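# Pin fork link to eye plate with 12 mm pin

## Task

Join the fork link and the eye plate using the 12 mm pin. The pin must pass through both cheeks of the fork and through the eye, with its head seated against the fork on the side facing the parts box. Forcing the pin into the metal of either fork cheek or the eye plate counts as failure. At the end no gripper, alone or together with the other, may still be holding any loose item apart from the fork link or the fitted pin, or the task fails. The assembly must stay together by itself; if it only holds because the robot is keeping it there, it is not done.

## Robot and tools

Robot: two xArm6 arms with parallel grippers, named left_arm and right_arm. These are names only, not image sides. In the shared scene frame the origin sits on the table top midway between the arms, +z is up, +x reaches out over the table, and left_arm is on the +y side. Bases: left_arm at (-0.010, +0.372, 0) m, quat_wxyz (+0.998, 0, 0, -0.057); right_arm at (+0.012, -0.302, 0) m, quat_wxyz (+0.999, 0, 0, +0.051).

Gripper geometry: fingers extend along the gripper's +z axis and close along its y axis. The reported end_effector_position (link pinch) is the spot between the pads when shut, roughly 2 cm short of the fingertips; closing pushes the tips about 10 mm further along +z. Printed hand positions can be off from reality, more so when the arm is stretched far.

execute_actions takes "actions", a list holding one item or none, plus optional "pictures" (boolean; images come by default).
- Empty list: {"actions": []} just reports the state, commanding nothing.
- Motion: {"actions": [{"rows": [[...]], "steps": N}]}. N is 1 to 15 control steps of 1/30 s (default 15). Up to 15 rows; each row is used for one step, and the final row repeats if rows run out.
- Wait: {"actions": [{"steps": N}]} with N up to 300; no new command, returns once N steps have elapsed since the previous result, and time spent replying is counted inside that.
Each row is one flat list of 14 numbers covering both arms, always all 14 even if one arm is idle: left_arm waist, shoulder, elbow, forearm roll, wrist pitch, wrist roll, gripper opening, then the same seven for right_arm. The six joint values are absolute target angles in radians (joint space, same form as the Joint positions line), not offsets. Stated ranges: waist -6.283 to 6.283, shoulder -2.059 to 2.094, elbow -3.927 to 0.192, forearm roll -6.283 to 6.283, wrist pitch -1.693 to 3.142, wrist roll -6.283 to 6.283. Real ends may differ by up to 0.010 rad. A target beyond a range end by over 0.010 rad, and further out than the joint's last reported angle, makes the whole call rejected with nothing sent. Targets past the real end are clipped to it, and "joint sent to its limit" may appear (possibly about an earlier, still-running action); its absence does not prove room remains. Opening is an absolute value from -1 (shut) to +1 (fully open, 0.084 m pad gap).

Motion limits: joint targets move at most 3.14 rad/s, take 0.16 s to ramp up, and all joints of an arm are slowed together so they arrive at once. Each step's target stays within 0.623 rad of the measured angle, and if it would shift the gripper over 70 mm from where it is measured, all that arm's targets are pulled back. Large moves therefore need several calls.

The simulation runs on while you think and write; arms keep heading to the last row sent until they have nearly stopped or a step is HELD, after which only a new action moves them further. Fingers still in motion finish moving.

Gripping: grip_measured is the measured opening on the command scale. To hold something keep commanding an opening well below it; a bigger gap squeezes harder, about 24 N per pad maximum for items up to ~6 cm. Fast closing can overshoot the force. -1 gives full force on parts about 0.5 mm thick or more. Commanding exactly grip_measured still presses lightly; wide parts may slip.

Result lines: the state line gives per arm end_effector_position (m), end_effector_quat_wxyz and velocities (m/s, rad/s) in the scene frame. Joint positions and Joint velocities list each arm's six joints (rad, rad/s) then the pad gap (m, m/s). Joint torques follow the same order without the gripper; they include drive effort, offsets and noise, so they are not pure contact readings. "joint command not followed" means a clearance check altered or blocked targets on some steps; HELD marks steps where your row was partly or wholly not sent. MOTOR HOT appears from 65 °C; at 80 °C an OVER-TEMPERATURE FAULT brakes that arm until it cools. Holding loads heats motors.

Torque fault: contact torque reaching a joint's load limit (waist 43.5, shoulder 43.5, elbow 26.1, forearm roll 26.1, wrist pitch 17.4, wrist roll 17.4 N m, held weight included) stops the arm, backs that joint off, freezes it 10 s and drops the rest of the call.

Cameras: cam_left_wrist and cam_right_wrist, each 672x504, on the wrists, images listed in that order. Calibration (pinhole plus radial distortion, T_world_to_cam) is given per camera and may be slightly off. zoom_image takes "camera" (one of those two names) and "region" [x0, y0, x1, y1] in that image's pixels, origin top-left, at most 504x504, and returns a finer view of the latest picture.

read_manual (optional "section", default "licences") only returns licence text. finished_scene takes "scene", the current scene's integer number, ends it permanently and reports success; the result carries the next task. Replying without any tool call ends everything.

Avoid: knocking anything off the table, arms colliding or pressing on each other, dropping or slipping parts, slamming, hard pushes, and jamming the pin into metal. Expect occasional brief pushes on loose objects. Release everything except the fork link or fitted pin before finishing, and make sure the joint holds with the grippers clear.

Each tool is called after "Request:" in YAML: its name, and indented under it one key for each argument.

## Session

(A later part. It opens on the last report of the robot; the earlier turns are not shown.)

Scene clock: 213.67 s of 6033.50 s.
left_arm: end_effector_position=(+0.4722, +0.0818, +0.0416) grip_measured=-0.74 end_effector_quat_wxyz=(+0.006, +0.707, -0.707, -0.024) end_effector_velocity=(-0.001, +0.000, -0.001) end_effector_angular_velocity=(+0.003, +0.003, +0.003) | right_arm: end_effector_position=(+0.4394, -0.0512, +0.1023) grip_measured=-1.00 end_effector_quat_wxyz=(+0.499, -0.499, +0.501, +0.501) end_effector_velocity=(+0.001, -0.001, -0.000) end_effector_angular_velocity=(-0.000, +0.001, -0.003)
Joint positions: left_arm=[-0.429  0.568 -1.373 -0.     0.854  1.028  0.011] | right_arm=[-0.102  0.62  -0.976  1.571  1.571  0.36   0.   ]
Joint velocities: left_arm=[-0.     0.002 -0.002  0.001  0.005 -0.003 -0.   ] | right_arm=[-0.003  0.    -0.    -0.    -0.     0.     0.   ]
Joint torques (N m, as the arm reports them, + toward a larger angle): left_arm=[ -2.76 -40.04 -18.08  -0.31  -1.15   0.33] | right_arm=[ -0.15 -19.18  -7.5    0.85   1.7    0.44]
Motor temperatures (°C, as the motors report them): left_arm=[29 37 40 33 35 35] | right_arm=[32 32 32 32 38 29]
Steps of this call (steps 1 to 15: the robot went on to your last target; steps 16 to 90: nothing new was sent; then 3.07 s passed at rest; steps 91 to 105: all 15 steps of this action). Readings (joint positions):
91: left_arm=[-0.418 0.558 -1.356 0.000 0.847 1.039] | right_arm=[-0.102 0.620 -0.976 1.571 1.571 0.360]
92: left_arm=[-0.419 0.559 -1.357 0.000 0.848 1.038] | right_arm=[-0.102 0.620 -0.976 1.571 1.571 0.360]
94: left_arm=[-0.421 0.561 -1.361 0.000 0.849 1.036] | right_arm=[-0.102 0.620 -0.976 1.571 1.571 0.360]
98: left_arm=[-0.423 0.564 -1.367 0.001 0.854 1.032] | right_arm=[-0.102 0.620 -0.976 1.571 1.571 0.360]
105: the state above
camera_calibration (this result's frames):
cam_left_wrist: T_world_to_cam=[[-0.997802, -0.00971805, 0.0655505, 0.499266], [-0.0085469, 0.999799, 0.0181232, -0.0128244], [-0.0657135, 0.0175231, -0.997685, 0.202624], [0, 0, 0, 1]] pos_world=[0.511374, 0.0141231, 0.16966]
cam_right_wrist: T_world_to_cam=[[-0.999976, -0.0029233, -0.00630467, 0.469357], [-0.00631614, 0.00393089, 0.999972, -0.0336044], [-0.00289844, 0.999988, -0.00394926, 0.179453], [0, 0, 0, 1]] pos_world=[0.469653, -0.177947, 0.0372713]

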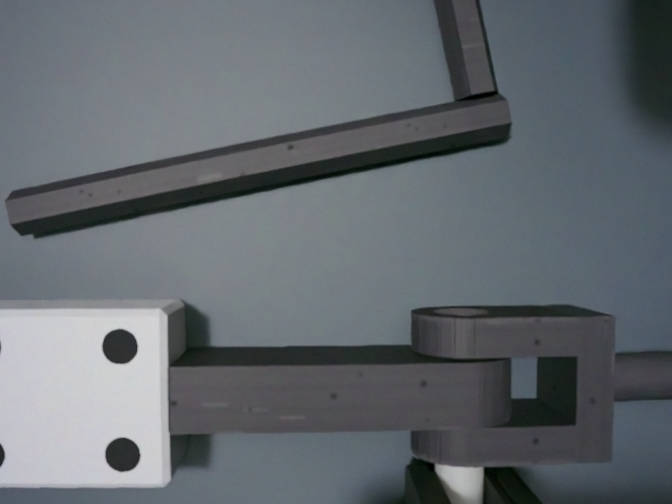

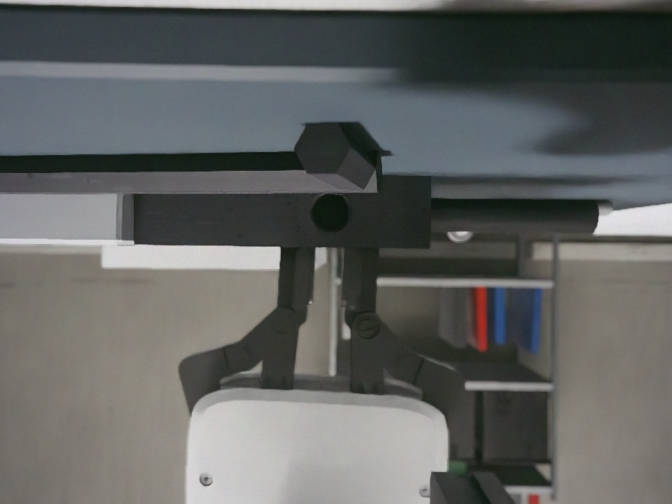

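Request:
execute_actions:
  actions:
    - {"rows":[[-0.4289,0.5688,-1.3734,0,0.8546,1.0279,-0.3,-0.102,0.62,-0.976,1.571,1.571,0.36,-1]],"steps":10}
  pictures: false

Request:
execute_actions:
  actions:
    - {"rows":[[-0.3819,0.5254,-1.2999,0,0.8245,1.0749,-0.3,-0.102,0.62,-0.976,1.571,1.571,0.36,-1]]}

Request:
execute_actions:
  actions:
    - {"rows":[[-0.3819,0.5254,-1.2999,0,0.8245,1.0749,-0.45,-0.102,0.62,-0.976,1.571,1.571,0.36,-1],[-0.3819,0.5254,-1.2999,0,0.8245,1.0749,-0.55,-0.102,0.62,-0.976,1.571,1.571,0.36,-1],[-0.3819,0.5254,-1.2999,0,0.8245,1.0749,-0.8,-0.102,0.62,-0.976,1.571,1.571,0.36,-1]],"steps":10}

Scene clock: 225.97 s of 6033.50 s.
left_arm: end_effector_position=(+0.4714, +0.0817, +0.0408) grip_measured=-0.32 end_effector_quat_wxyz=(+0.006, +0.707, -0.707, -0.025) end_effector_velocity=(+0.006, -0.001, +0.007) end_effector_angular_velocity=(-0.008, -0.016, +0.003) | right_arm: end_effector_position=(+0.4394, -0.0512, +0.1023) grip_measured=-1.00 end_effector_quat_wxyz=(+0.499, -0.499, +0.501, +0.501) end_effector_velocity=(-0.000, +0.000, -0.000) end_effector_angular_velocity=(+0.001, +0.001, +0.000)
Joint positions: left_arm=[-0.429  0.569 -1.373 -0.     0.855  1.028  0.03 ] | right_arm=[-0.102  0.62  -0.976  1.571  1.571  0.36   0.   ]
Joint velocities: left_arm=[ 0.004 -0.007 -0.008  0.002 -0.004 -0.     0.   ] | right_arm=[ 0.     0.001  0.     0.     0.001 -0.     0.   ]
Joint torques (N m, as the arm reports them, + toward a larger angle): left_arm=[ -0.77 -41.54 -18.17   0.13  -1.19   0.3 ] | right_arm=[ -0.19 -19.39  -7.63   0.92   1.71   0.64]
Motor temperatures (°C, as the motors report them): left_arm=[29 37 39 33 35 35] | right_arm=[32 32 32 32 38 29]
Steps of this call (steps 1 to 15: the robot went on to your last target; steps 16 to 90: nothing new was sent; then 8.97 s passed at rest; steps 91 to 100: all 10 steps of this action). Readings (joint positions):
91: left_arm=[-0.429 0.569 -1.373 -0.000 0.855 1.028] | right_arm=[-0.102 0.620 -0.976 1.571 1.571 0.360]
92: left_arm=[-0.429 0.569 -1.373 -0.000 0.855 1.028] | right_arm=[-0.102 0.620 -0.976 1.571 1.571 0.360]
94: left_arm=[-0.430 0.570 -1.371 -0.001 0.856 1.028] | right_arm=[-0.102 0.620 -0.976 1.571 1.571 0.360]
98: left_arm=[-0.430 0.570 -1.372 -0.000 0.855 1.028] | right_arm=[-0.102 0.620 -0.976 1.571 1.571 0.360]
100: the state above

Scene clock: 226.47 s of 6033.50 s.
left_arm: end_effector_position=(+0.4719, +0.1113, +0.0407) grip_measured=-0.32 end_effector_quat_wxyz=(+0.007, +0.707, -0.707, -0.024) end_effector_velocity=(-0.000, +0.003, -0.000) end_effector_angular_velocity=(+0.000, +0.001, -0.001) | right_arm: end_effector_position=(+0.4394, -0.0512, +0.1023) grip_measured=-1.00 end_effector_quat_wxyz=(+0.499, -0.499, +0.501, +0.501) end_effector_velocity=(-0.000, +0.001, -0.000) end_effector_angular_velocity=(-0.001, +0.000, +0.001)
Joint positions: left_arm=[-0.383  0.526 -1.301 -0.     0.825  1.074  0.03 ] | right_arm=[-0.102  0.62  -0.976  1.571  1.571  0.36   0.   ]
Joint velocities: left_arm=[ 0.005 -0.005  0.009  0.    -0.004  0.006 -0.   ] | right_arm=[ 0.002  0.     0.     0.    -0.001 -0.     0.   ]
Joint torques (N m, as the arm reports them, + toward a larger angle): left_arm=[ -0.43 -40.67 -18.58   0.27  -1.28   0.13] | right_arm=[ -0.08 -19.36  -7.5    0.74   1.6    0.58]
Motor temperatures (°C, as the motors report them): left_arm=[29 37 39 33 35 35] | right_arm=[32 32 32 32 38 29]
Steps of this call (steps 1 to 15: all 15 steps of this action). Readings (joint positions):
1: left_arm=[-0.429 0.569 -1.373 -0.000 0.855 1.028] | right_arm=[-0.102 0.620 -0.976 1.571 1.571 0.360]
2: left_arm=[-0.428 0.567 -1.369 -0.000 0.853 1.031] | right_arm=[-0.102 0.620 -0.976 1.571 1.571 0.360]
4: left_arm=[-0.411 0.551 -1.342 -0.000 0.841 1.049] | right_arm=[-0.102 0.620 -0.976 1.571 1.571 0.360]
8: left_arm=[-0.386 0.531 -1.309 0.000 0.829 1.069] | right_arm=[-0.102 0.620 -0.976 1.571 1.571 0.360]
15: the state above
camera_calibration (this result's frames):
cam_left_wrist: T_world_to_cam=[[-0.997665, -0.00940018, 0.0676428, 0.499051], [-0.00828432, 0.999825, 0.016758, -0.0424629], [-0.0677885, 0.0161585, -0.997569, 0.202336], [0, 0, 0, 1]] pos_world=[0.511251, 0.0438772, 0.168799]
cam_right_wrist: T_world_to_cam=[[-0.999976, -0.00292273, -0.00630461, 0.469357], [-0.00631608, 0.00393075, 0.999972, -0.0336045], [-0.00289787, 0.999988, -0.00394911, 0.179453], [0, 0, 0, 1]] pos_world=[0.469653, -0.177947, 0.0372714]

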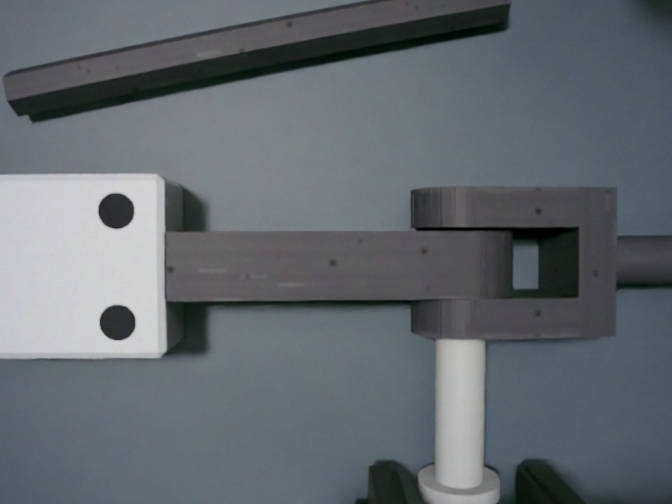

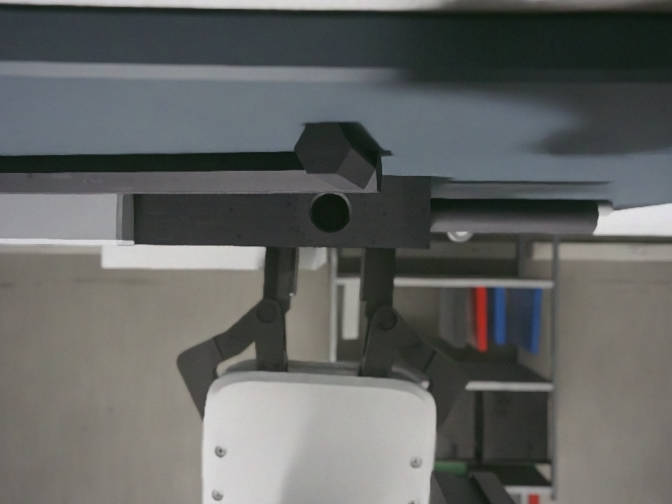

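Scene clock: 226.80 s of 6033.50 s.
left_arm: end_effector_position=(+0.4718, +0.1117, +0.0407) grip_measured=-0.58 end_effector_quat_wxyz=(+0.007, +0.707, -0.707, -0.024) end_effector_velocity=(+0.000, +0.000, -0.000) end_effector_angular_velocity=(+0.001, -0.000, -0.001) | right_arm: end_effector_position=(+0.4394, -0.0512, +0.1023) grip_measured=-1.00 end_effector_quat_wxyz=(+0.499, -0.499, +0.501, +0.501) end_effector_velocity=(+0.000, -0.001, +0.000) end_effector_angular_velocity=(-0.000, -0.001, -0.001)
Joint positions: left_arm=[-0.382  0.525 -1.3   -0.     0.825  1.075  0.018] | right_arm=[-0.102  0.62  -0.976  1.571  1.571  0.36   0.   ]
Joint velocities: left_arm=[ 0.    -0.     0.     0.001 -0.     0.001 -0.   ] | right_arm=[-0.001 -0.    -0.    -0.    -0.    -0.     0.   ]
Joint torques (N m, as the arm reports them, + toward a larger angle): left_arm=[  0.24 -40.61 -18.03   0.47  -1.24   0.27] | right_arm=[  0.03 -19.53  -7.69   0.83   1.62   0.59]
Motor temperatures (°C, as the motors report them): left_arm=[29 37 39 33 35 35] | right_arm=[32 32 32 32 38 29]
Steps of this call (steps 1 to 10: all 10 steps of this action). Readings (joint positions):
1: left_arm=[-0.383 0.526 -1.301 -0.000 0.825 1.075] | right_arm=[-0.102 0.620 -0.976 1.571 1.571 0.360]
2: left_arm=[-0.382 0.526 -1.300 -0.000 0.825 1.075] | right_arm=[-0.102 0.620 -0.976 1.571 1.571 0.360]
4: left_arm=[-0.382 0.526 -1.300 -0.000 0.825 1.075] | right_arm=[-0.102 0.620 -0.976 1.571 1.571 0.360]
8: left_arm=[-0.382 0.525 -1.300 -0.000 0.825 1.075] | right_arm=[-0.102 0.620 -0.976 1.571 1.571 0.360]
10: the state above
camera_calibration (this result's frames):
cam_left_wrist: T_world_to_cam=[[-0.997664, -0.00942632, 0.0676612, 0.499028], [-0.00831649, 0.999827, 0.0166657, -0.0427615], [-0.0678065, 0.016064, -0.997569, 0.20237], [0, 0, 0, 1]] pos_world=[0.511229, 0.0442072, 0.168826]
cam_right_wrist: T_world_to_cam=[[-0.999976, -0.00292287, -0.00630455, 0.469357], [-0.00631602, 0.00393074, 0.999972, -0.0336045], [-0.00289801, 0.999988, -0.00394911, 0.179453], [0, 0, 0, 1]] pos_world=[0.469653, -0.177947, 0.0372713]

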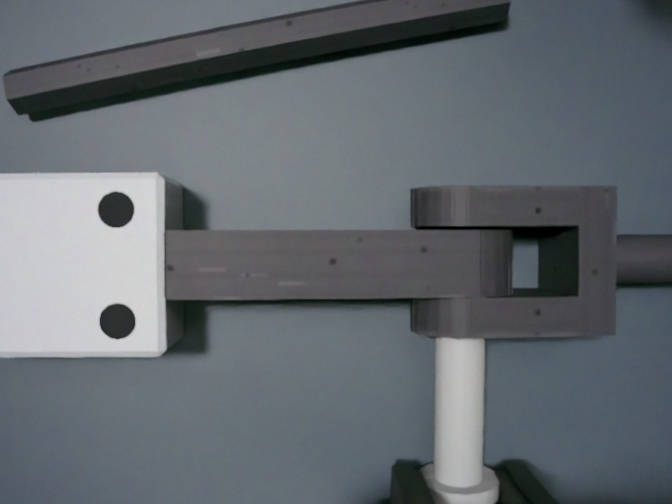

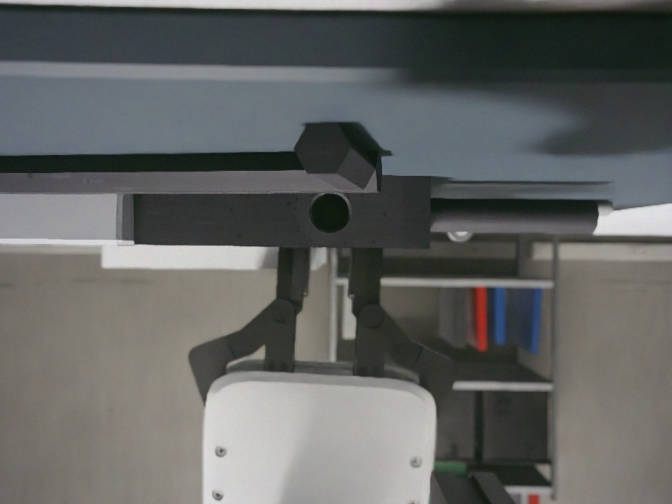

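Request:
execute_actions:
  actions:
    - {"rows":[[-0.3819,0.5207,-1.3006,0,0.8299,1.0749,-0.8,-0.102,0.62,-0.976,1.571,1.571,0.36,-1]],"steps":10}
  pictures: false

Request:
execute_actions:
  actions:
    - {"rows":[[-0.3898,0.5278,-1.3126,0,0.8348,1.067,-0.8,-0.102,0.62,-0.976,1.571,1.571,0.36,-1]]}

Scene clock: 232.67 s of 6033.50 s.
left_arm: end_effector_position=(+0.4719, +0.1120, +0.0430) grip_measured=-0.58 end_effector_quat_wxyz=(+0.007, +0.707, -0.707, -0.024) end_effector_velocity=(+0.000, -0.001, +0.001) end_effector_angular_velocity=(-0.001, -0.001, -0.000) | right_arm: end_effector_position=(+0.4394, -0.0512, +0.1023) grip_measured=-1.00 end_effector_quat_wxyz=(+0.499, -0.499, +0.501, +0.501) end_effector_velocity=(+0.000, -0.000, -0.001) end_effector_angular_velocity=(-0.001, +0.001, -0.001)
Joint positions: left_arm=[-0.382  0.521 -1.3    0.     0.83   1.075  0.018] | right_arm=[-0.102  0.62  -0.976  1.571  1.571  0.36   0.   ]
Joint velocities: left_arm=[-0.001 -0.001 -0.001 -0.     0.002 -0.    -0.   ] | right_arm=[-0.001  0.001 -0.    -0.    -0.001 -0.001  0.   ]
Joint torques (N m, as the arm reports them, + toward a larger angle): left_arm=[ -0.24 -41.22 -18.61   0.19  -1.31   0.27] | right_arm=[ -0.15 -19.41  -7.59   0.86   1.66   0.67]
Motor temperatures (°C, as the motors report them): left_arm=[29 37 39 33 35 35] | right_arm=[32 32 32 32 38 29]
Steps of this call (steps 1 to 15: the robot went on to your last target; steps 16 to 90: nothing new was sent; then 2.53 s passed at rest; steps 91 to 100: all 10 steps of this action). Readings (joint positions):
91: left_arm=[-0.382 0.525 -1.300 0.000 0.825 1.075] | right_arm=[-0.102 0.620 -0.976 1.571 1.571 0.360]
92: left_arm=[-0.382 0.525 -1.300 0.000 0.826 1.075] | right_arm=[-0.102 0.620 -0.976 1.571 1.571 0.360]
94: left_arm=[-0.382 0.523 -1.300 0.000 0.828 1.075] | right_arm=[-0.102 0.620 -0.976 1.571 1.571 0.360]
98: left_arm=[-0.382 0.521 -1.300 0.000 0.829 1.075] | right_arm=[-0.102 0.620 -0.976 1.571 1.571 0.360]
100: the state above

Scene clock: 233.17 s of 6033.50 s.
left_arm: end_effector_position=(+0.4719, +0.1074, +0.0430) grip_measured=-0.58 end_effector_quat_wxyz=(+0.007, +0.707, -0.707, -0.025) end_effector_velocity=(-0.000, -0.001, -0.000) end_effector_angular_velocity=(-0.000, +0.000, -0.000) | right_arm: end_effector_position=(+0.4394, -0.0512, +0.1023) grip_measured=-1.00 end_effector_quat_wxyz=(+0.499, -0.499, +0.501, +0.501) end_effector_velocity=(+0.000, -0.001, -0.000) end_effector_angular_velocity=(+0.000, +0.001, -0.002)
Joint positions: left_arm=[-0.389  0.528 -1.312  0.     0.835  1.067  0.018] | right_arm=[-0.102  0.62  -0.976  1.571  1.571  0.36   0.   ]
Joint velocities: left_arm=[-0.001  0.001 -0.001 -0.     0.    -0.     0.   ] | right_arm=[-0.002  0.001  0.     0.     0.     0.     0.   ]
Joint torques (N m, as the arm reports them, + toward a larger angle): left_arm=[ -1.62 -42.01 -19.96  -0.25  -1.77   0.27] | right_arm=[ -0.28 -19.32  -7.6    0.79   1.68   0.57]
Motor temperatures (°C, as the motors report them): left_arm=[29 37 39 33 35 35] | right_arm=[32 32 32 32 38 29]
Steps of this call (steps 1 to 15: all 15 steps of this action). Readings (joint positions):
1: left_arm=[-0.382 0.521 -1.301 0.000 0.830 1.075] | right_arm=[-0.102 0.620 -0.976 1.571 1.571 0.360]
2: left_arm=[-0.383 0.522 -1.302 0.000 0.831 1.073] | right_arm=[-0.102 0.620 -0.976 1.571 1.571 0.360]
4: left_arm=[-0.386 0.525 -1.307 0.000 0.833 1.070] | right_arm=[-0.102 0.620 -0.976 1.571 1.571 0.360]
8: left_arm=[-0.389 0.527 -1.311 0.000 0.835 1.068] | right_arm=[-0.102 0.620 -0.976 1.571 1.571 0.360]
15: the state above
camera_calibration (this result's frames):
cam_left_wrist: T_world_to_cam=[[-0.997611, -0.0101718, 0.0683292, 0.498876], [-0.0089758, 0.999801, 0.0177881, -0.0382772], [-0.0684966, 0.0171323, -0.997504, 0.204953], [0, 0, 0, 1]] pos_world=[0.511379, 0.0398328, 0.171034]
cam_right_wrist: T_world_to_cam=[[-0.999976, -0.00292293, -0.00630449, 0.469357], [-0.00631595, 0.00393083, 0.999972, -0.0336044], [-0.00289807, 0.999988, -0.00394919, 0.179453], [0, 0, 0, 1]] pos_world=[0.469653, -0.177947, 0.0372713]

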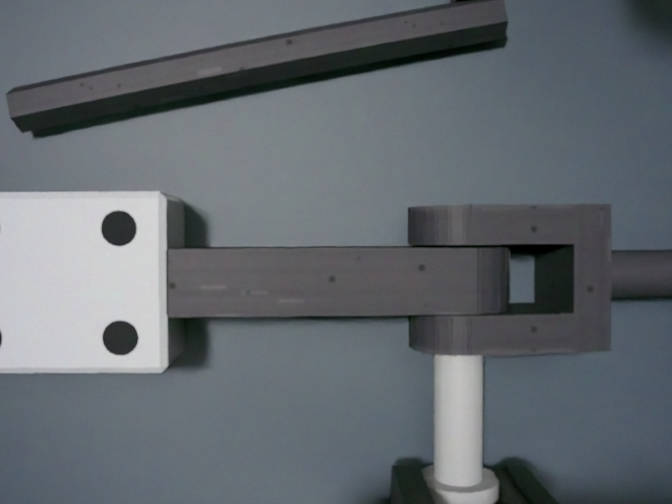

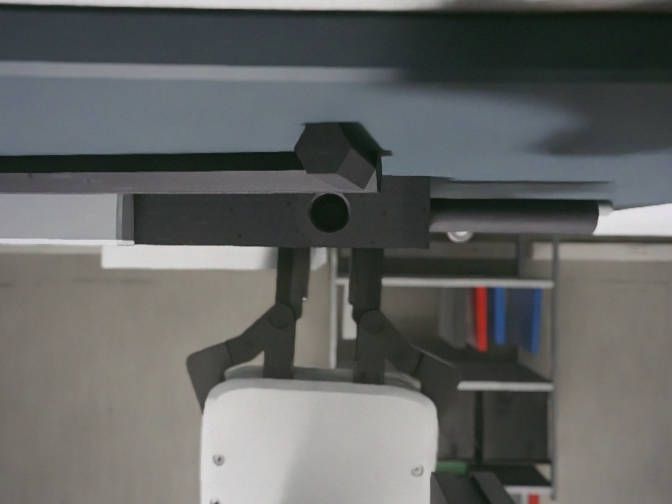

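Going in; loaded slightly downward, so lower 1 mm while continuing.

Request:
execute_actions:
  actions:
    - {"rows":[[-0.3977,0.5368,-1.3244,0,0.8376,1.0591,-0.8,-0.102,0.62,-0.976,1.571,1.571,0.36,-1]],"steps":10}
  pictures: false

Request:
execute_actions:
  actions:
    - {"rows":[[-0.4056,0.5439,-1.3364,0,0.8425,1.0512,-0.8,-0.102,0.62,-0.976,1.571,1.571,0.36,-1]],"steps":12}

Scene clock: 238.90 s of 6033.50 s.
left_arm: end_effector_position=(+0.4721, +0.1021, +0.0425) grip_measured=-0.58 end_effector_quat_wxyz=(+0.007, +0.707, -0.707, -0.024) end_effector_velocity=(+0.000, -0.002, -0.000) end_effector_angular_velocity=(-0.000, +0.000, +0.002) | right_arm: end_effector_position=(+0.4394, -0.0512, +0.1023) grip_measured=-1.00 end_effector_quat_wxyz=(+0.499, -0.499, +0.501, +0.501) end_effector_velocity=(+0.000, +0.000, +0.001) end_effector_angular_velocity=(+0.000, -0.002, +0.001)
Joint positions: left_arm=[-0.397  0.536 -1.324  0.     0.838  1.06   0.018] | right_arm=[-0.102  0.62  -0.976  1.571  1.571  0.36   0.   ]
Joint velocities: left_arm=[-0.003  0.004 -0.006 -0.     0.001 -0.005 -0.   ] | right_arm=[ 0.001 -0.002  0.     0.     0.    -0.     0.   ]
Joint torques (N m, as the arm reports them, + toward a larger angle): left_arm=[ -0.26 -41.81 -19.06   0.15  -1.53   0.41] | right_arm=[ -0.18 -19.23  -7.79   0.87   1.57   0.63]
Motor temperatures (°C, as the motors report them): left_arm=[29 37 40 33 35 35] | right_arm=[32 32 32 32 38 29]
Steps of this call (steps 1 to 15: the robot went on to your last target; steps 16 to 90: nothing new was sent; then 2.40 s passed at rest; steps 91 to 100: all 10 steps of this action). Readings (joint positions):
91: left_arm=[-0.390 0.528 -1.313 0.000 0.835 1.067] | right_arm=[-0.102 0.620 -0.976 1.571 1.571 0.360]
92: left_arm=[-0.391 0.529 -1.314 0.000 0.836 1.066] | right_arm=[-0.102 0.620 -0.976 1.571 1.571 0.360]
94: left_arm=[-0.394 0.533 -1.319 0.000 0.837 1.063] | right_arm=[-0.102 0.620 -0.976 1.571 1.571 0.360]
98: left_arm=[-0.397 0.536 -1.323 0.000 0.837 1.060] | right_arm=[-0.102 0.620 -0.976 1.571 1.571 0.360]
100: the state above

Scene clock: 239.30 s of 6033.50 s.
left_arm: end_effector_position=(+0.4721, +0.0970, +0.0425) grip_measured=-0.58 end_effector_quat_wxyz=(+0.007, +0.707, -0.707, -0.024) end_effector_velocity=(-0.000, -0.001, -0.000) end_effector_angular_velocity=(+0.001, +0.001, +0.002) | right_arm: end_effector_position=(+0.4394, -0.0512, +0.1023) grip_measured=-1.00 end_effector_quat_wxyz=(+0.499, -0.499, +0.501, +0.501) end_effector_velocity=(+0.000, -0.000, -0.001) end_effector_angular_velocity=(-0.002, +0.001, -0.001)
Joint positions: left_arm=[-0.405  0.544 -1.336  0.     0.842  1.051  0.018] | right_arm=[-0.102  0.62  -0.976  1.571  1.571  0.36   0.   ]
Joint velocities: left_arm=[-0.001  0.002 -0.003 -0.     0.002 -0.003 -0.   ] | right_arm=[-0.001  0.001 -0.    -0.    -0.002  0.     0.   ]
Joint torques (N m, as the arm reports them, + toward a larger angle): left_arm=[ -0.51 -41.74 -19.22   0.35  -1.58   0.29] | right_arm=[ -0.24 -19.15  -7.56   0.89   1.7    0.56]
Motor temperatures (°C, as the motors report them): left_arm=[29 37 40 33 35 35] | right_arm=[32 32 32 32 38 29]
Steps of this call (steps 1 to 12: all 12 steps of this action). Readings (joint positions):
1: left_arm=[-0.397 0.537 -1.324 0.000 0.838 1.059] | right_arm=[-0.102 0.620 -0.976 1.571 1.571 0.360]
2: left_arm=[-0.398 0.538 -1.326 0.000 0.839 1.058] | right_arm=[-0.102 0.620 -0.976 1.571 1.571 0.360]
4: left_arm=[-0.402 0.541 -1.331 0.000 0.840 1.055] | right_arm=[-0.102 0.620 -0.976 1.571 1.571 0.360]
8: left_arm=[-0.405 0.543 -1.335 0.000 0.842 1.052] | right_arm=[-0.102 0.620 -0.976 1.571 1.571 0.360]
12: the state above
camera_calibration (this result's frames):
cam_left_wrist: T_world_to_cam=[[-0.997702, -0.00984834, 0.067039, 0.499101], [-0.00867443, 0.999804, 0.0177793, -0.0280408], [-0.067201, 0.017157, -0.997592, 0.204038], [0, 0, 0, 1]] pos_world=[0.511422, 0.02945, 0.170586]
cam_right_wrist: T_world_to_cam=[[-0.999976, -0.00292324, -0.00630436, 0.469357], [-0.00631583, 0.00393075, 0.999972, -0.0336045], [-0.00289838, 0.999988, -0.00394911, 0.179453], [0, 0, 0, 1]] pos_world=[0.469653, -0.177947, 0.0372712]

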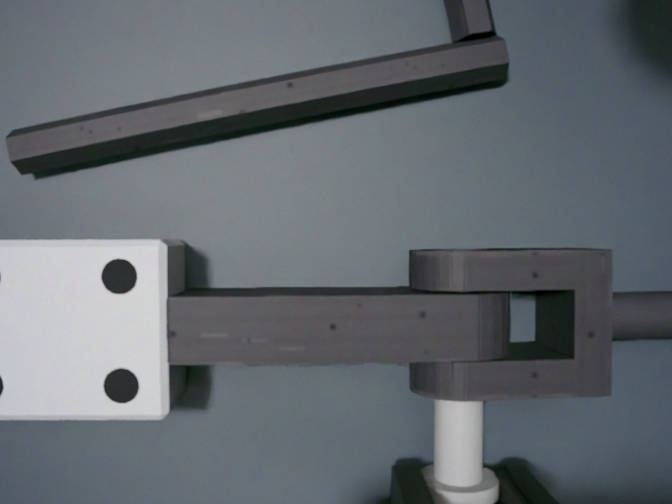

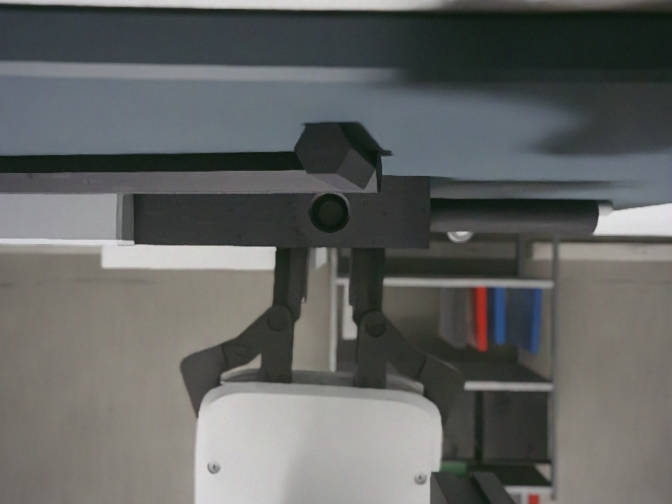

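Request:
execute_actions:
  actions:
    - {"rows":[[-0.4118,0.5497,-1.3463,0,0.8465,1.045,-0.8,-0.102,0.62,-0.976,1.571,1.571,0.36,-1]],"steps":10}
  pictures: false

Request:
execute_actions:
  actions:
    - {"rows":[[-0.4181,0.5556,-1.3562,0,0.8506,1.0387,-0.8,-0.102,0.62,-0.976,1.571,1.571,0.36,-1]],"steps":10}
  pictures: false

Request:
execute_actions:
  actions:
    - {"rows":[[-0.4289,0.566,-1.3738,0,0.8578,1.0279,-0.8,-0.102,0.62,-0.976,1.571,1.571,0.36,-1]],"steps":12}
  pictures: false

Request:
execute_actions:
  actions:
    - {"rows":[[-0.4289,0.566,-1.3738,0,0.8578,1.0279,-0.3,-0.102,0.62,-0.976,1.571,1.571,0.36,-1]],"steps":10}
  pictures: false

Request:
execute_actions:
  actions:
    - {"rows":[[-0.4056,0.5467,-1.336,0,0.8393,1.0512,-0.3,-0.102,0.62,-0.976,1.571,1.571,0.36,-1]]}
  pictures: false

Request:
execute_actions:
  actions:
    - {"rows":[[-0.4056,0.5467,-1.336,0,0.8393,1.0512,-1,-0.102,0.62,-0.976,1.571,1.571,0.36,-1]]}

Scene clock: 248.90 s of 6033.50 s.
left_arm: end_effector_position=(+0.4721, +0.0930, +0.0426) grip_measured=-0.58 end_effector_quat_wxyz=(+0.006, +0.707, -0.707, -0.024) end_effector_velocity=(+0.000, -0.001, +0.000) end_effector_angular_velocity=(+0.001, +0.000, +0.002) | right_arm: end_effector_position=(+0.4394, -0.0512, +0.1023) grip_measured=-1.00 end_effector_quat_wxyz=(+0.499, -0.499, +0.501, +0.501) end_effector_velocity=(-0.000, -0.000, +0.000) end_effector_angular_velocity=(+0.001, +0.000, -0.000)
Joint positions: left_arm=[-0.412  0.549 -1.346 -0.     0.846  1.045  0.018] | right_arm=[-0.102  0.62  -0.976  1.571  1.571  0.36   0.   ]
Joint velocities: left_arm=[-0.001  0.002 -0.005  0.001  0.003 -0.003  0.   ] | right_arm=[-0.001  0.001 -0.     0.     0.001 -0.     0.   ]
Joint torques (N m, as the arm reports them, + toward a larger angle): left_arm=[ -0.7  -42.22 -18.93   0.22  -1.55   0.24] | right_arm=[ -0.23 -19.41  -7.65   0.88   1.65   0.55]
Motor temperatures (°C, as the motors report them): left_arm=[29 37 40 33 35 35] | right_arm=[32 32 32 32 38 29]
Steps of this call (steps 1 to 15: the robot went on to your last target; steps 16 to 90: nothing new was sent; then 6.27 s passed at rest; steps 91 to 100: all 10 steps of this action). Readings (joint positions):
91: left_arm=[-0.406 0.544 -1.337 0.000 0.843 1.051] | right_arm=[-0.102 0.620 -0.976 1.571 1.571 0.360]
92: left_arm=[-0.406 0.545 -1.338 0.000 0.843 1.050] | right_arm=[-0.102 0.620 -0.976 1.571 1.571 0.360]
94: left_arm=[-0.409 0.547 -1.342 0.000 0.845 1.048] | right_arm=[-0.102 0.620 -0.976 1.571 1.571 0.360]
98: left_arm=[-0.411 0.549 -1.345 -0.000 0.846 1.046] | right_arm=[-0.102 0.620 -0.976 1.571 1.571 0.360]
100: the state above

Scene clock: 249.23 s of 6033.50 s.
left_arm: end_effector_position=(+0.4721, +0.0890, +0.0427) grip_measured=-0.58 end_effector_quat_wxyz=(+0.006, +0.707, -0.707, -0.024) end_effector_velocity=(-0.000, -0.001, -0.000) end_effector_angular_velocity=(+0.001, +0.001, +0.001) | right_arm: end_effector_position=(+0.4394, -0.0512, +0.1023) grip_measured=-1.00 end_effector_quat_wxyz=(+0.499, -0.499, +0.501, +0.501) end_effector_velocity=(+0.000, +0.000, +0.001) end_effector_angular_velocity=(+0.001, -0.002, +0.001)
Joint positions: left_arm=[-0.418  0.555 -1.356 -0.     0.85   1.039  0.018] | right_arm=[-0.102  0.62  -0.976  1.571  1.571  0.36   0.   ]
Joint velocities: left_arm=[-0.002  0.002 -0.004  0.     0.003 -0.003 -0.   ] | right_arm=[ 0.    -0.002 -0.    -0.     0.001 -0.     0.   ]
Joint torques (N m, as the arm reports them, + toward a larger angle): left_arm=[ -0.66 -42.29 -19.05   0.15  -1.22   0.39] | right_arm=[ -0.2  -19.21  -7.66   0.88   1.7    0.63]
Motor temperatures (°C, as the motors report them): left_arm=[29 37 40 33 35 35] | right_arm=[32 32 32 32 38 29]
Steps of this call (steps 1 to 10: all 10 steps of this action). Readings (joint positions):
1: left_arm=[-0.412 0.550 -1.346 0.000 0.846 1.045] | right_arm=[-0.102 0.620 -0.976 1.571 1.571 0.360]
2: left_arm=[-0.412 0.550 -1.348 0.000 0.847 1.044] | right_arm=[-0.102 0.620 -0.976 1.571 1.571 0.360]
4: left_arm=[-0.415 0.553 -1.352 0.000 0.849 1.041] | right_arm=[-0.102 0.620 -0.976 1.571 1.571 0.360]
8: left_arm=[-0.418 0.555 -1.355 -0.000 0.850 1.039] | right_arm=[-0.102 0.620 -0.976 1.571 1.571 0.360]
10: the state above

Scene clock: 249.63 s of 6033.50 s.
left_arm: end_effector_position=(+0.4720, +0.0822, +0.0427) grip_measured=-0.58 end_effector_quat_wxyz=(+0.006, +0.707, -0.707, -0.024) end_effector_velocity=(+0.000, -0.002, +0.000) end_effector_angular_velocity=(-0.000, -0.000, +0.001) | right_arm: end_effector_position=(+0.4394, -0.0512, +0.1023) grip_measured=-1.00 end_effector_quat_wxyz=(+0.499, -0.499, +0.501, +0.501) end_effector_velocity=(+0.000, -0.000, -0.000) end_effector_angular_velocity=(-0.000, +0.000, -0.001)
Joint positions: left_arm=[-0.428  0.566 -1.373  0.     0.858  1.028  0.018] | right_arm=[-0.102  0.62  -0.976  1.571  1.571  0.36   0.   ]
Joint velocities: left_arm=[-0.002  0.002 -0.005 -0.     0.002 -0.002 -0.   ] | right_arm=[-0.  0.  0.  0. -0.  0.  0.]
Joint torques (N m, as the arm reports them, + toward a larger angle): left_arm=[ -2.   -42.48 -19.19  -0.09  -1.29   0.41] | right_arm=[ -0.08 -19.24  -7.59   1.     1.66   0.52]
Motor temperatures (°C, as the motors report them): left_arm=[29 37 40 33 35 35] | right_arm=[32 32 32 32 38 29]
Steps of this call (steps 1 to 12: all 12 steps of this action). Readings (joint positions):
1: left_arm=[-0.418 0.555 -1.356 -0.000 0.850 1.039] | right_arm=[-0.102 0.620 -0.976 1.571 1.571 0.360]
2: left_arm=[-0.419 0.557 -1.358 0.000 0.852 1.037] | right_arm=[-0.102 0.620 -0.976 1.571 1.571 0.360]
4: left_arm=[-0.424 0.561 -1.366 0.000 0.855 1.033] | right_arm=[-0.102 0.620 -0.976 1.571 1.571 0.360]
8: left_arm=[-0.428 0.565 -1.372 0.000 0.857 1.029] | right_arm=[-0.102 0.620 -0.976 1.571 1.571 0.360]
12: the state above

Scene clock: 249.97 s of 6033.50 s.
left_arm: end_effector_position=(+0.4719, +0.0816, +0.0429) grip_measured=-0.32 end_effector_quat_wxyz=(+0.006, +0.707, -0.707, -0.024) end_effector_velocity=(-0.001, +0.002, -0.002) end_effector_angular_velocity=(+0.005, +0.003, -0.001) | right_arm: end_effector_position=(+0.4394, -0.0512, +0.1023) grip_measured=-1.00 end_effector_quat_wxyz=(+0.499, -0.499, +0.501, +0.501) end_effector_velocity=(-0.000, +0.000, +0.000) end_effector_angular_velocity=(+0.000, +0.000, +0.000)
Joint positions: left_arm=[-0.429  0.566 -1.374 -0.     0.858  1.028  0.03 ] | right_arm=[-0.102  0.62  -0.976  1.571  1.571  0.36   0.   ]
Joint velocities: left_arm=[0.002 0.002 0.002 0.003 0.001 0.001 0.   ] | right_arm=[ 0.  0. -0. -0.  0.  0.  0.]
Joint torques (N m, as the arm reports them, + toward a larger angle): left_arm=[ -0.19 -41.83 -18.77   0.26  -1.14   0.29] | right_arm=[ -0.2  -19.51  -7.69   0.89   1.66   0.63]
Motor temperatures (°C, as the motors report them): left_arm=[29 37 40 33 35 35] | right_arm=[32 32 32 32 38 29]
Steps of this call (steps 1 to 10: all 10 steps of this action). Readings (joint positions):
1: left_arm=[-0.428 0.566 -1.373 0.000 0.858 1.028] | right_arm=[-0.102 0.620 -0.976 1.571 1.571 0.360]
2: left_arm=[-0.429 0.566 -1.374 -0.000 0.858 1.028] | right_arm=[-0.102 0.620 -0.976 1.571 1.571 0.360]
4: left_arm=[-0.429 0.566 -1.374 -0.000 0.858 1.028] | right_arm=[-0.102 0.620 -0.976 1.571 1.571 0.360]
8: left_arm=[-0.429 0.566 -1.374 -0.000 0.858 1.028] | right_arm=[-0.102 0.620 -0.976 1.571 1.571 0.360]
10: the state above

Scene clock: 250.47 s of 6033.50 s.
left_arm: end_effector_position=(+0.4721, +0.0966, +0.0411) grip_measured=-0.32 end_effector_quat_wxyz=(+0.007, +0.707, -0.707, -0.024) end_effector_velocity=(-0.000, +0.002, -0.001) end_effector_angular_velocity=(+0.000, +0.001, -0.000) | right_arm: end_effector_position=(+0.4394, -0.0512, +0.1023) grip_measured=-1.00 end_effector_quat_wxyz=(+0.499, -0.499, +0.501, +0.501) end_effector_velocity=(-0.001, +0.001, -0.001) end_effector_angular_velocity=(+0.001, +0.002, +0.001)
Joint positions: left_arm=[-0.406  0.547 -1.336 -0.     0.839  1.051  0.03 ] | right_arm=[-0.102  0.62  -0.976  1.571  1.571  0.36   0.   ]
Joint velocities: left_arm=[ 0.002 -0.001  0.004 -0.    -0.002  0.003  0.   ] | right_arm=[0.001 0.002 0.    0.    0.001 0.    0.   ]
Joint torques (N m, as the arm reports them, + toward a larger angle): left_arm=[ -0.3  -41.1  -18.48   0.44  -1.19   0.54] | right_arm=[ -0.28 -19.36  -7.62   0.81   1.63   0.52]
Motor temperatures (°C, as the motors report them): left_arm=[29 37 40 33 35 35] | right_arm=[32 32 32 32 38 29]
Steps of this call (steps 1 to 15: all 15 steps of this action). Readings (joint positions):
1: left_arm=[-0.429 0.566 -1.374 -0.000 0.858 1.028] | right_arm=[-0.102 0.620 -0.976 1.571 1.571 0.360]
2: left_arm=[-0.428 0.564 -1.370 -0.000 0.855 1.031] | right_arm=[-0.102 0.620 -0.976 1.571 1.571 0.360]
4: left_arm=[-0.418 0.556 -1.354 -0.000 0.848 1.040] | right_arm=[-0.102 0.620 -0.976 1.571 1.571 0.360]
8: left_arm=[-0.407 0.549 -1.340 0.000 0.842 1.049] | right_arm=[-0.102 0.620 -0.976 1.571 1.571 0.360]
15: the state above

Scene clock: 250.97 s of 6033.50 s.
left_arm: end_effector_position=(+0.4721, +0.0968, +0.0410) grip_measured=-1.00 end_effector_quat_wxyz=(+0.007, +0.707, -0.707, -0.024) end_effector_velocity=(+0.001, -0.000, +0.001) end_effector_angular_velocity=(-0.000, -0.002, -0.002) | right_arm: end_effector_position=(+0.4394, -0.0512, +0.1023) grip_measured=-1.00 end_effector_quat_wxyz=(+0.499, -0.499, +0.501, +0.501) end_effector_velocity=(+0.000, -0.000, +0.000) end_effector_angular_velocity=(+0.001, -0.000, -0.001)
Joint positions: left_arm=[-0.406  0.547 -1.336 -0.     0.839  1.051  0.   ] | right_arm=[-0.102  0.62  -0.976  1.571  1.571  0.36   0.   ]
Joint velocities: left_arm=[ 0.    -0.    -0.002  0.001  0.     0.001  0.   ] | right_arm=[-0.001 -0.001  0.     0.     0.001  0.     0.   ]
Joint torques (N m, as the arm reports them, + toward a larger angle): left_arm=[  0.04 -41.32 -18.31   0.23  -1.16   0.33] | right_arm=[ -0.17 -19.27  -7.68   0.98   1.64   0.54]
Motor temperatures (°C, as the motors report them): left_arm=[29 37 40 33 35 35] | right_arm=[32 32 32 32 38 29]
Steps of this call (steps 1 to 15: all 15 steps of this action). Readings (joint positions):
1: left_arm=[-0.406 0.547 -1.336 -0.000 0.839 1.051] | right_arm=[-0.102 0.620 -0.976 1.571 1.571 0.360]
2: left_arm=[-0.406 0.547 -1.336 -0.000 0.839 1.051] | right_arm=[-0.102 0.620 -0.976 1.571 1.571 0.360]
4: left_arm=[-0.406 0.547 -1.336 -0.000 0.839 1.051] | right_arm=[-0.102 0.620 -0.976 1.571 1.571 0.360]
8: left_arm=[-0.406 0.547 -1.336 -0.000 0.839 1.051] | right_arm=[-0.102 0.620 -0.976 1.571 1.571 0.360]
15: the state above
camera_calibration (this result's frames):
cam_left_wrist: T_world_to_cam=[[-0.997701, -0.00971977, 0.067064, 0.499146], [-0.00854591, 0.999806, 0.0177683, -0.0278603], [-0.0672237, 0.0171544, -0.99759, 0.202552], [0, 0, 0, 1]] pos_world=[0.511377, 0.0292319, 0.169084]
cam_right_wrist: T_world_to_cam=[[-0.999976, -0.00292304, -0.0063047, 0.469357], [-0.00631617, 0.00393084, 0.999972, -0.0336044], [-0.00289818, 0.999988, -0.0039492, 0.179453], [0, 0, 0, 1]] pos_world=[0.469653, -0.177947, 0.0372714]

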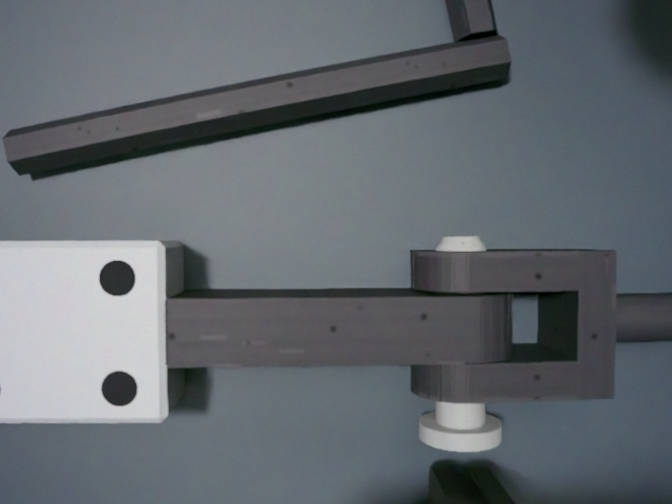

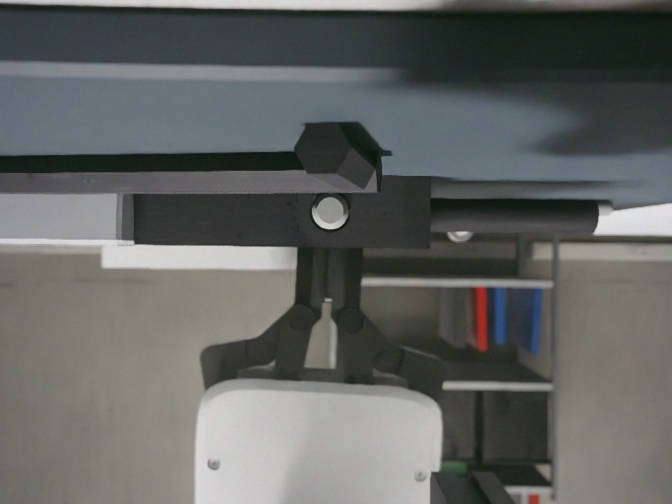

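Request:
execute_actions:
  actions:
    - {"rows":[[-0.4181,0.5584,-1.3558,0,0.8474,1.0387,-1,-0.102,0.62,-0.976,1.571,1.571,0.36,-1]],"steps":10}
  pictures: false

Request:
execute_actions:
  actions:
    - {"rows":[[-0.4258,0.5658,-1.3684,0,0.8525,1.031,-1,-0.102,0.62,-0.976,1.571,1.571,0.36,-1]],"steps":13}
  pictures: false

Request:
execute_actions:
  actions:
    - {"rows":[[-0.4056,0.5467,-1.336,0,0.8393,1.0512,-1,-0.102,0.62,-0.976,1.571,1.571,0.36,-1]]}

Scene clock: 258.17 s of 6033.50 s.
left_arm: end_effector_position=(+0.4720, +0.0892, +0.0411) grip_measured=-1.00 end_effector_quat_wxyz=(+0.006, +0.707, -0.707, -0.024) end_effector_velocity=(+0.001, -0.002, +0.000) end_effector_angular_velocity=(+0.001, +0.000, +0.002) | right_arm: end_effector_position=(+0.4394, -0.0512, +0.1023) grip_measured=-1.00 end_effector_quat_wxyz=(+0.499, -0.499, +0.501, +0.501) end_effector_velocity=(-0.000, +0.000, -0.000) end_effector_angular_velocity=(-0.001, -0.000, +0.000)
Joint positions: left_arm=[-0.417  0.558 -1.355  0.     0.847  1.039  0.   ] | right_arm=[-0.102  0.62  -0.976  1.571  1.571  0.36   0.   ]
Joint velocities: left_arm=[-0.003  0.005 -0.009  0.001  0.005 -0.006  0.   ] | right_arm=[ 0.001 -0.    -0.    -0.    -0.001 -0.     0.   ]
Joint torques (N m, as the arm reports them, + toward a larger angle): left_arm=[ -0.91 -42.02 -18.63   0.14  -1.25   0.22] | right_arm=[ -0.06 -19.36  -7.62   0.94   1.6    0.58]
Motor temperatures (°C, as the motors report them): left_arm=[29 37 40 33 35 35] | right_arm=[32 32 32 32 38 29]
Steps of this call (steps 1 to 15: the robot went on to your last target; steps 16 to 90: nothing new was sent; then 3.87 s passed at rest; steps 91 to 100: all 10 steps of this action). Readings (joint positions):
91: left_arm=[-0.406 0.547 -1.336 0.000 0.839 1.051] | right_arm=[-0.102 0.620 -0.976 1.571 1.571 0.360]
92: left_arm=[-0.407 0.548 -1.339 0.000 0.841 1.049] | right_arm=[-0.102 0.620 -0.976 1.571 1.571 0.360]
94: left_arm=[-0.412 0.553 -1.347 0.000 0.844 1.044] | right_arm=[-0.102 0.620 -0.976 1.571 1.571 0.360]
98: left_arm=[-0.417 0.557 -1.354 0.000 0.847 1.040] | right_arm=[-0.102 0.620 -0.976 1.571 1.571 0.360]
100: the state above

Scene clock: 258.60 s of 6033.50 s.
left_arm: end_effector_position=(+0.4720, +0.0839, +0.0412) grip_measured=-1.00 end_effector_quat_wxyz=(+0.006, +0.707, -0.707, -0.024) end_effector_velocity=(-0.000, -0.001, -0.000) end_effector_angular_velocity=(+0.000, +0.000, -0.001) | right_arm: end_effector_position=(+0.4394, -0.0512, +0.1023) grip_measured=-1.00 end_effector_quat_wxyz=(+0.499, -0.499, +0.501, +0.501) end_effector_velocity=(-0.000, +0.000, -0.000) end_effector_angular_velocity=(-0.000, +0.000, +0.001)
Joint positions: left_arm=[-0.426  0.566 -1.368 -0.     0.852  1.031  0.   ] | right_arm=[-0.102  0.62  -0.976  1.571  1.571  0.36   0.   ]
Joint velocities: left_arm=[-0.001  0.002 -0.002  0.     0.001 -0.001  0.   ] | right_arm=[ 0.001  0.     0.     0.    -0.    -0.     0.   ]
Joint torques (N m, as the arm reports them, + toward a larger angle): left_arm=[ -0.45 -41.96 -18.39   0.25  -1.08   0.49] | right_arm=[ -0.11 -19.58  -7.61   0.76   1.7    0.57]
Motor temperatures (°C, as the motors report them): left_arm=[29 37 40 33 35 35] | right_arm=[32 32 32 32 38 29]
Steps of this call (steps 1 to 13: all 13 steps of this action). Readings (joint positions):
1: left_arm=[-0.418 0.558 -1.355 0.000 0.847 1.039] | right_arm=[-0.102 0.620 -0.976 1.571 1.571 0.360]
2: left_arm=[-0.418 0.559 -1.357 0.000 0.848 1.038] | right_arm=[-0.102 0.620 -0.976 1.571 1.571 0.360]
4: left_arm=[-0.422 0.563 -1.363 0.000 0.850 1.034] | right_arm=[-0.102 0.620 -0.976 1.571 1.571 0.360]
8: left_arm=[-0.425 0.565 -1.367 -0.000 0.852 1.032] | right_arm=[-0.102 0.620 -0.976 1.571 1.571 0.360]
13: the state above

Scene clock: 259.10 s of 6033.50 s.
left_arm: end_effector_position=(+0.4720, +0.0966, +0.0410) grip_measured=-1.00 end_effector_quat_wxyz=(+0.007, +0.707, -0.707, -0.024) end_effector_velocity=(+0.000, +0.001, +0.000) end_effector_angular_velocity=(+0.000, -0.001, -0.000) | right_arm: end_effector_position=(+0.4394, -0.0512, +0.1023) grip_measured=-1.00 end_effector_quat_wxyz=(+0.499, -0.499, +0.501, +0.501) end_effector_velocity=(-0.000, +0.001, -0.000) end_effector_angular_velocity=(-0.000, +0.001, +0.002)
Joint positions: left_arm=[-0.406  0.547 -1.336 -0.     0.839  1.051  0.   ] | right_arm=[-0.102  0.62  -0.976  1.571  1.571  0.36   0.   ]
Joint velocities: left_arm=[ 0.002 -0.002  0.003  0.001 -0.001  0.002  0.   ] | right_arm=[ 0.002  0.    -0.    -0.    -0.001  0.     0.   ]
Joint torques (N m, as the arm reports them, + toward a larger angle): left_arm=[ -0.08 -41.28 -18.53   0.26  -1.22   0.24] | right_arm=[  0.06 -19.3   -7.66   0.87   1.58   0.58]
Motor temperatures (°C, as the motors report them): left_arm=[29 37 40 33 35 35] | right_arm=[32 32 32 32 38 29]
Steps of this call (steps 1 to 15: all 15 steps of this action). Readings (joint positions):
1: left_arm=[-0.426 0.566 -1.368 -0.000 0.852 1.031] | right_arm=[-0.102 0.620 -0.976 1.571 1.571 0.360]
2: left_arm=[-0.424 0.564 -1.365 -0.000 0.851 1.034] | right_arm=[-0.102 0.620 -0.976 1.571 1.571 0.360]
4: left_arm=[-0.416 0.556 -1.351 -0.000 0.845 1.042] | right_arm=[-0.102 0.620 -0.976 1.571 1.571 0.360]
8: left_arm=[-0.407 0.548 -1.339 -0.000 0.841 1.049] | right_arm=[-0.102 0.620 -0.976 1.571 1.571 0.360]
15: the state above
camera_calibration (this result's frames):
cam_left_wrist: T_world_to_cam=[[-0.997705, -0.00960711, 0.0670287, 0.499123], [-0.00843469, 0.999807, 0.0177524, -0.0277199], [-0.0671863, 0.0171463, -0.997593, 0.202541], [0, 0, 0, 1]] pos_world=[0.511352, 0.0290368, 0.16909]
cam_right_wrist: T_world_to_cam=[[-0.999976, -0.00292287, -0.00630474, 0.469357], [-0.00631621, 0.00393072, 0.999972, -0.0336045], [-0.002898, 0.999988, -0.00394909, 0.179453], [0, 0, 0, 1]] pos_world=[0.469653, -0.177947, 0.0372714]

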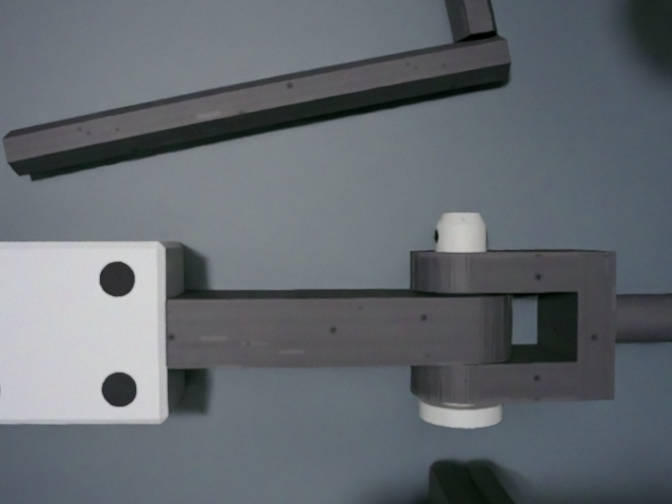

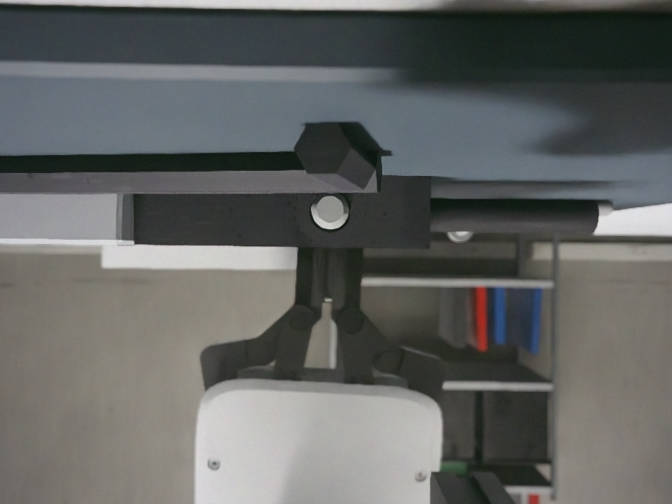

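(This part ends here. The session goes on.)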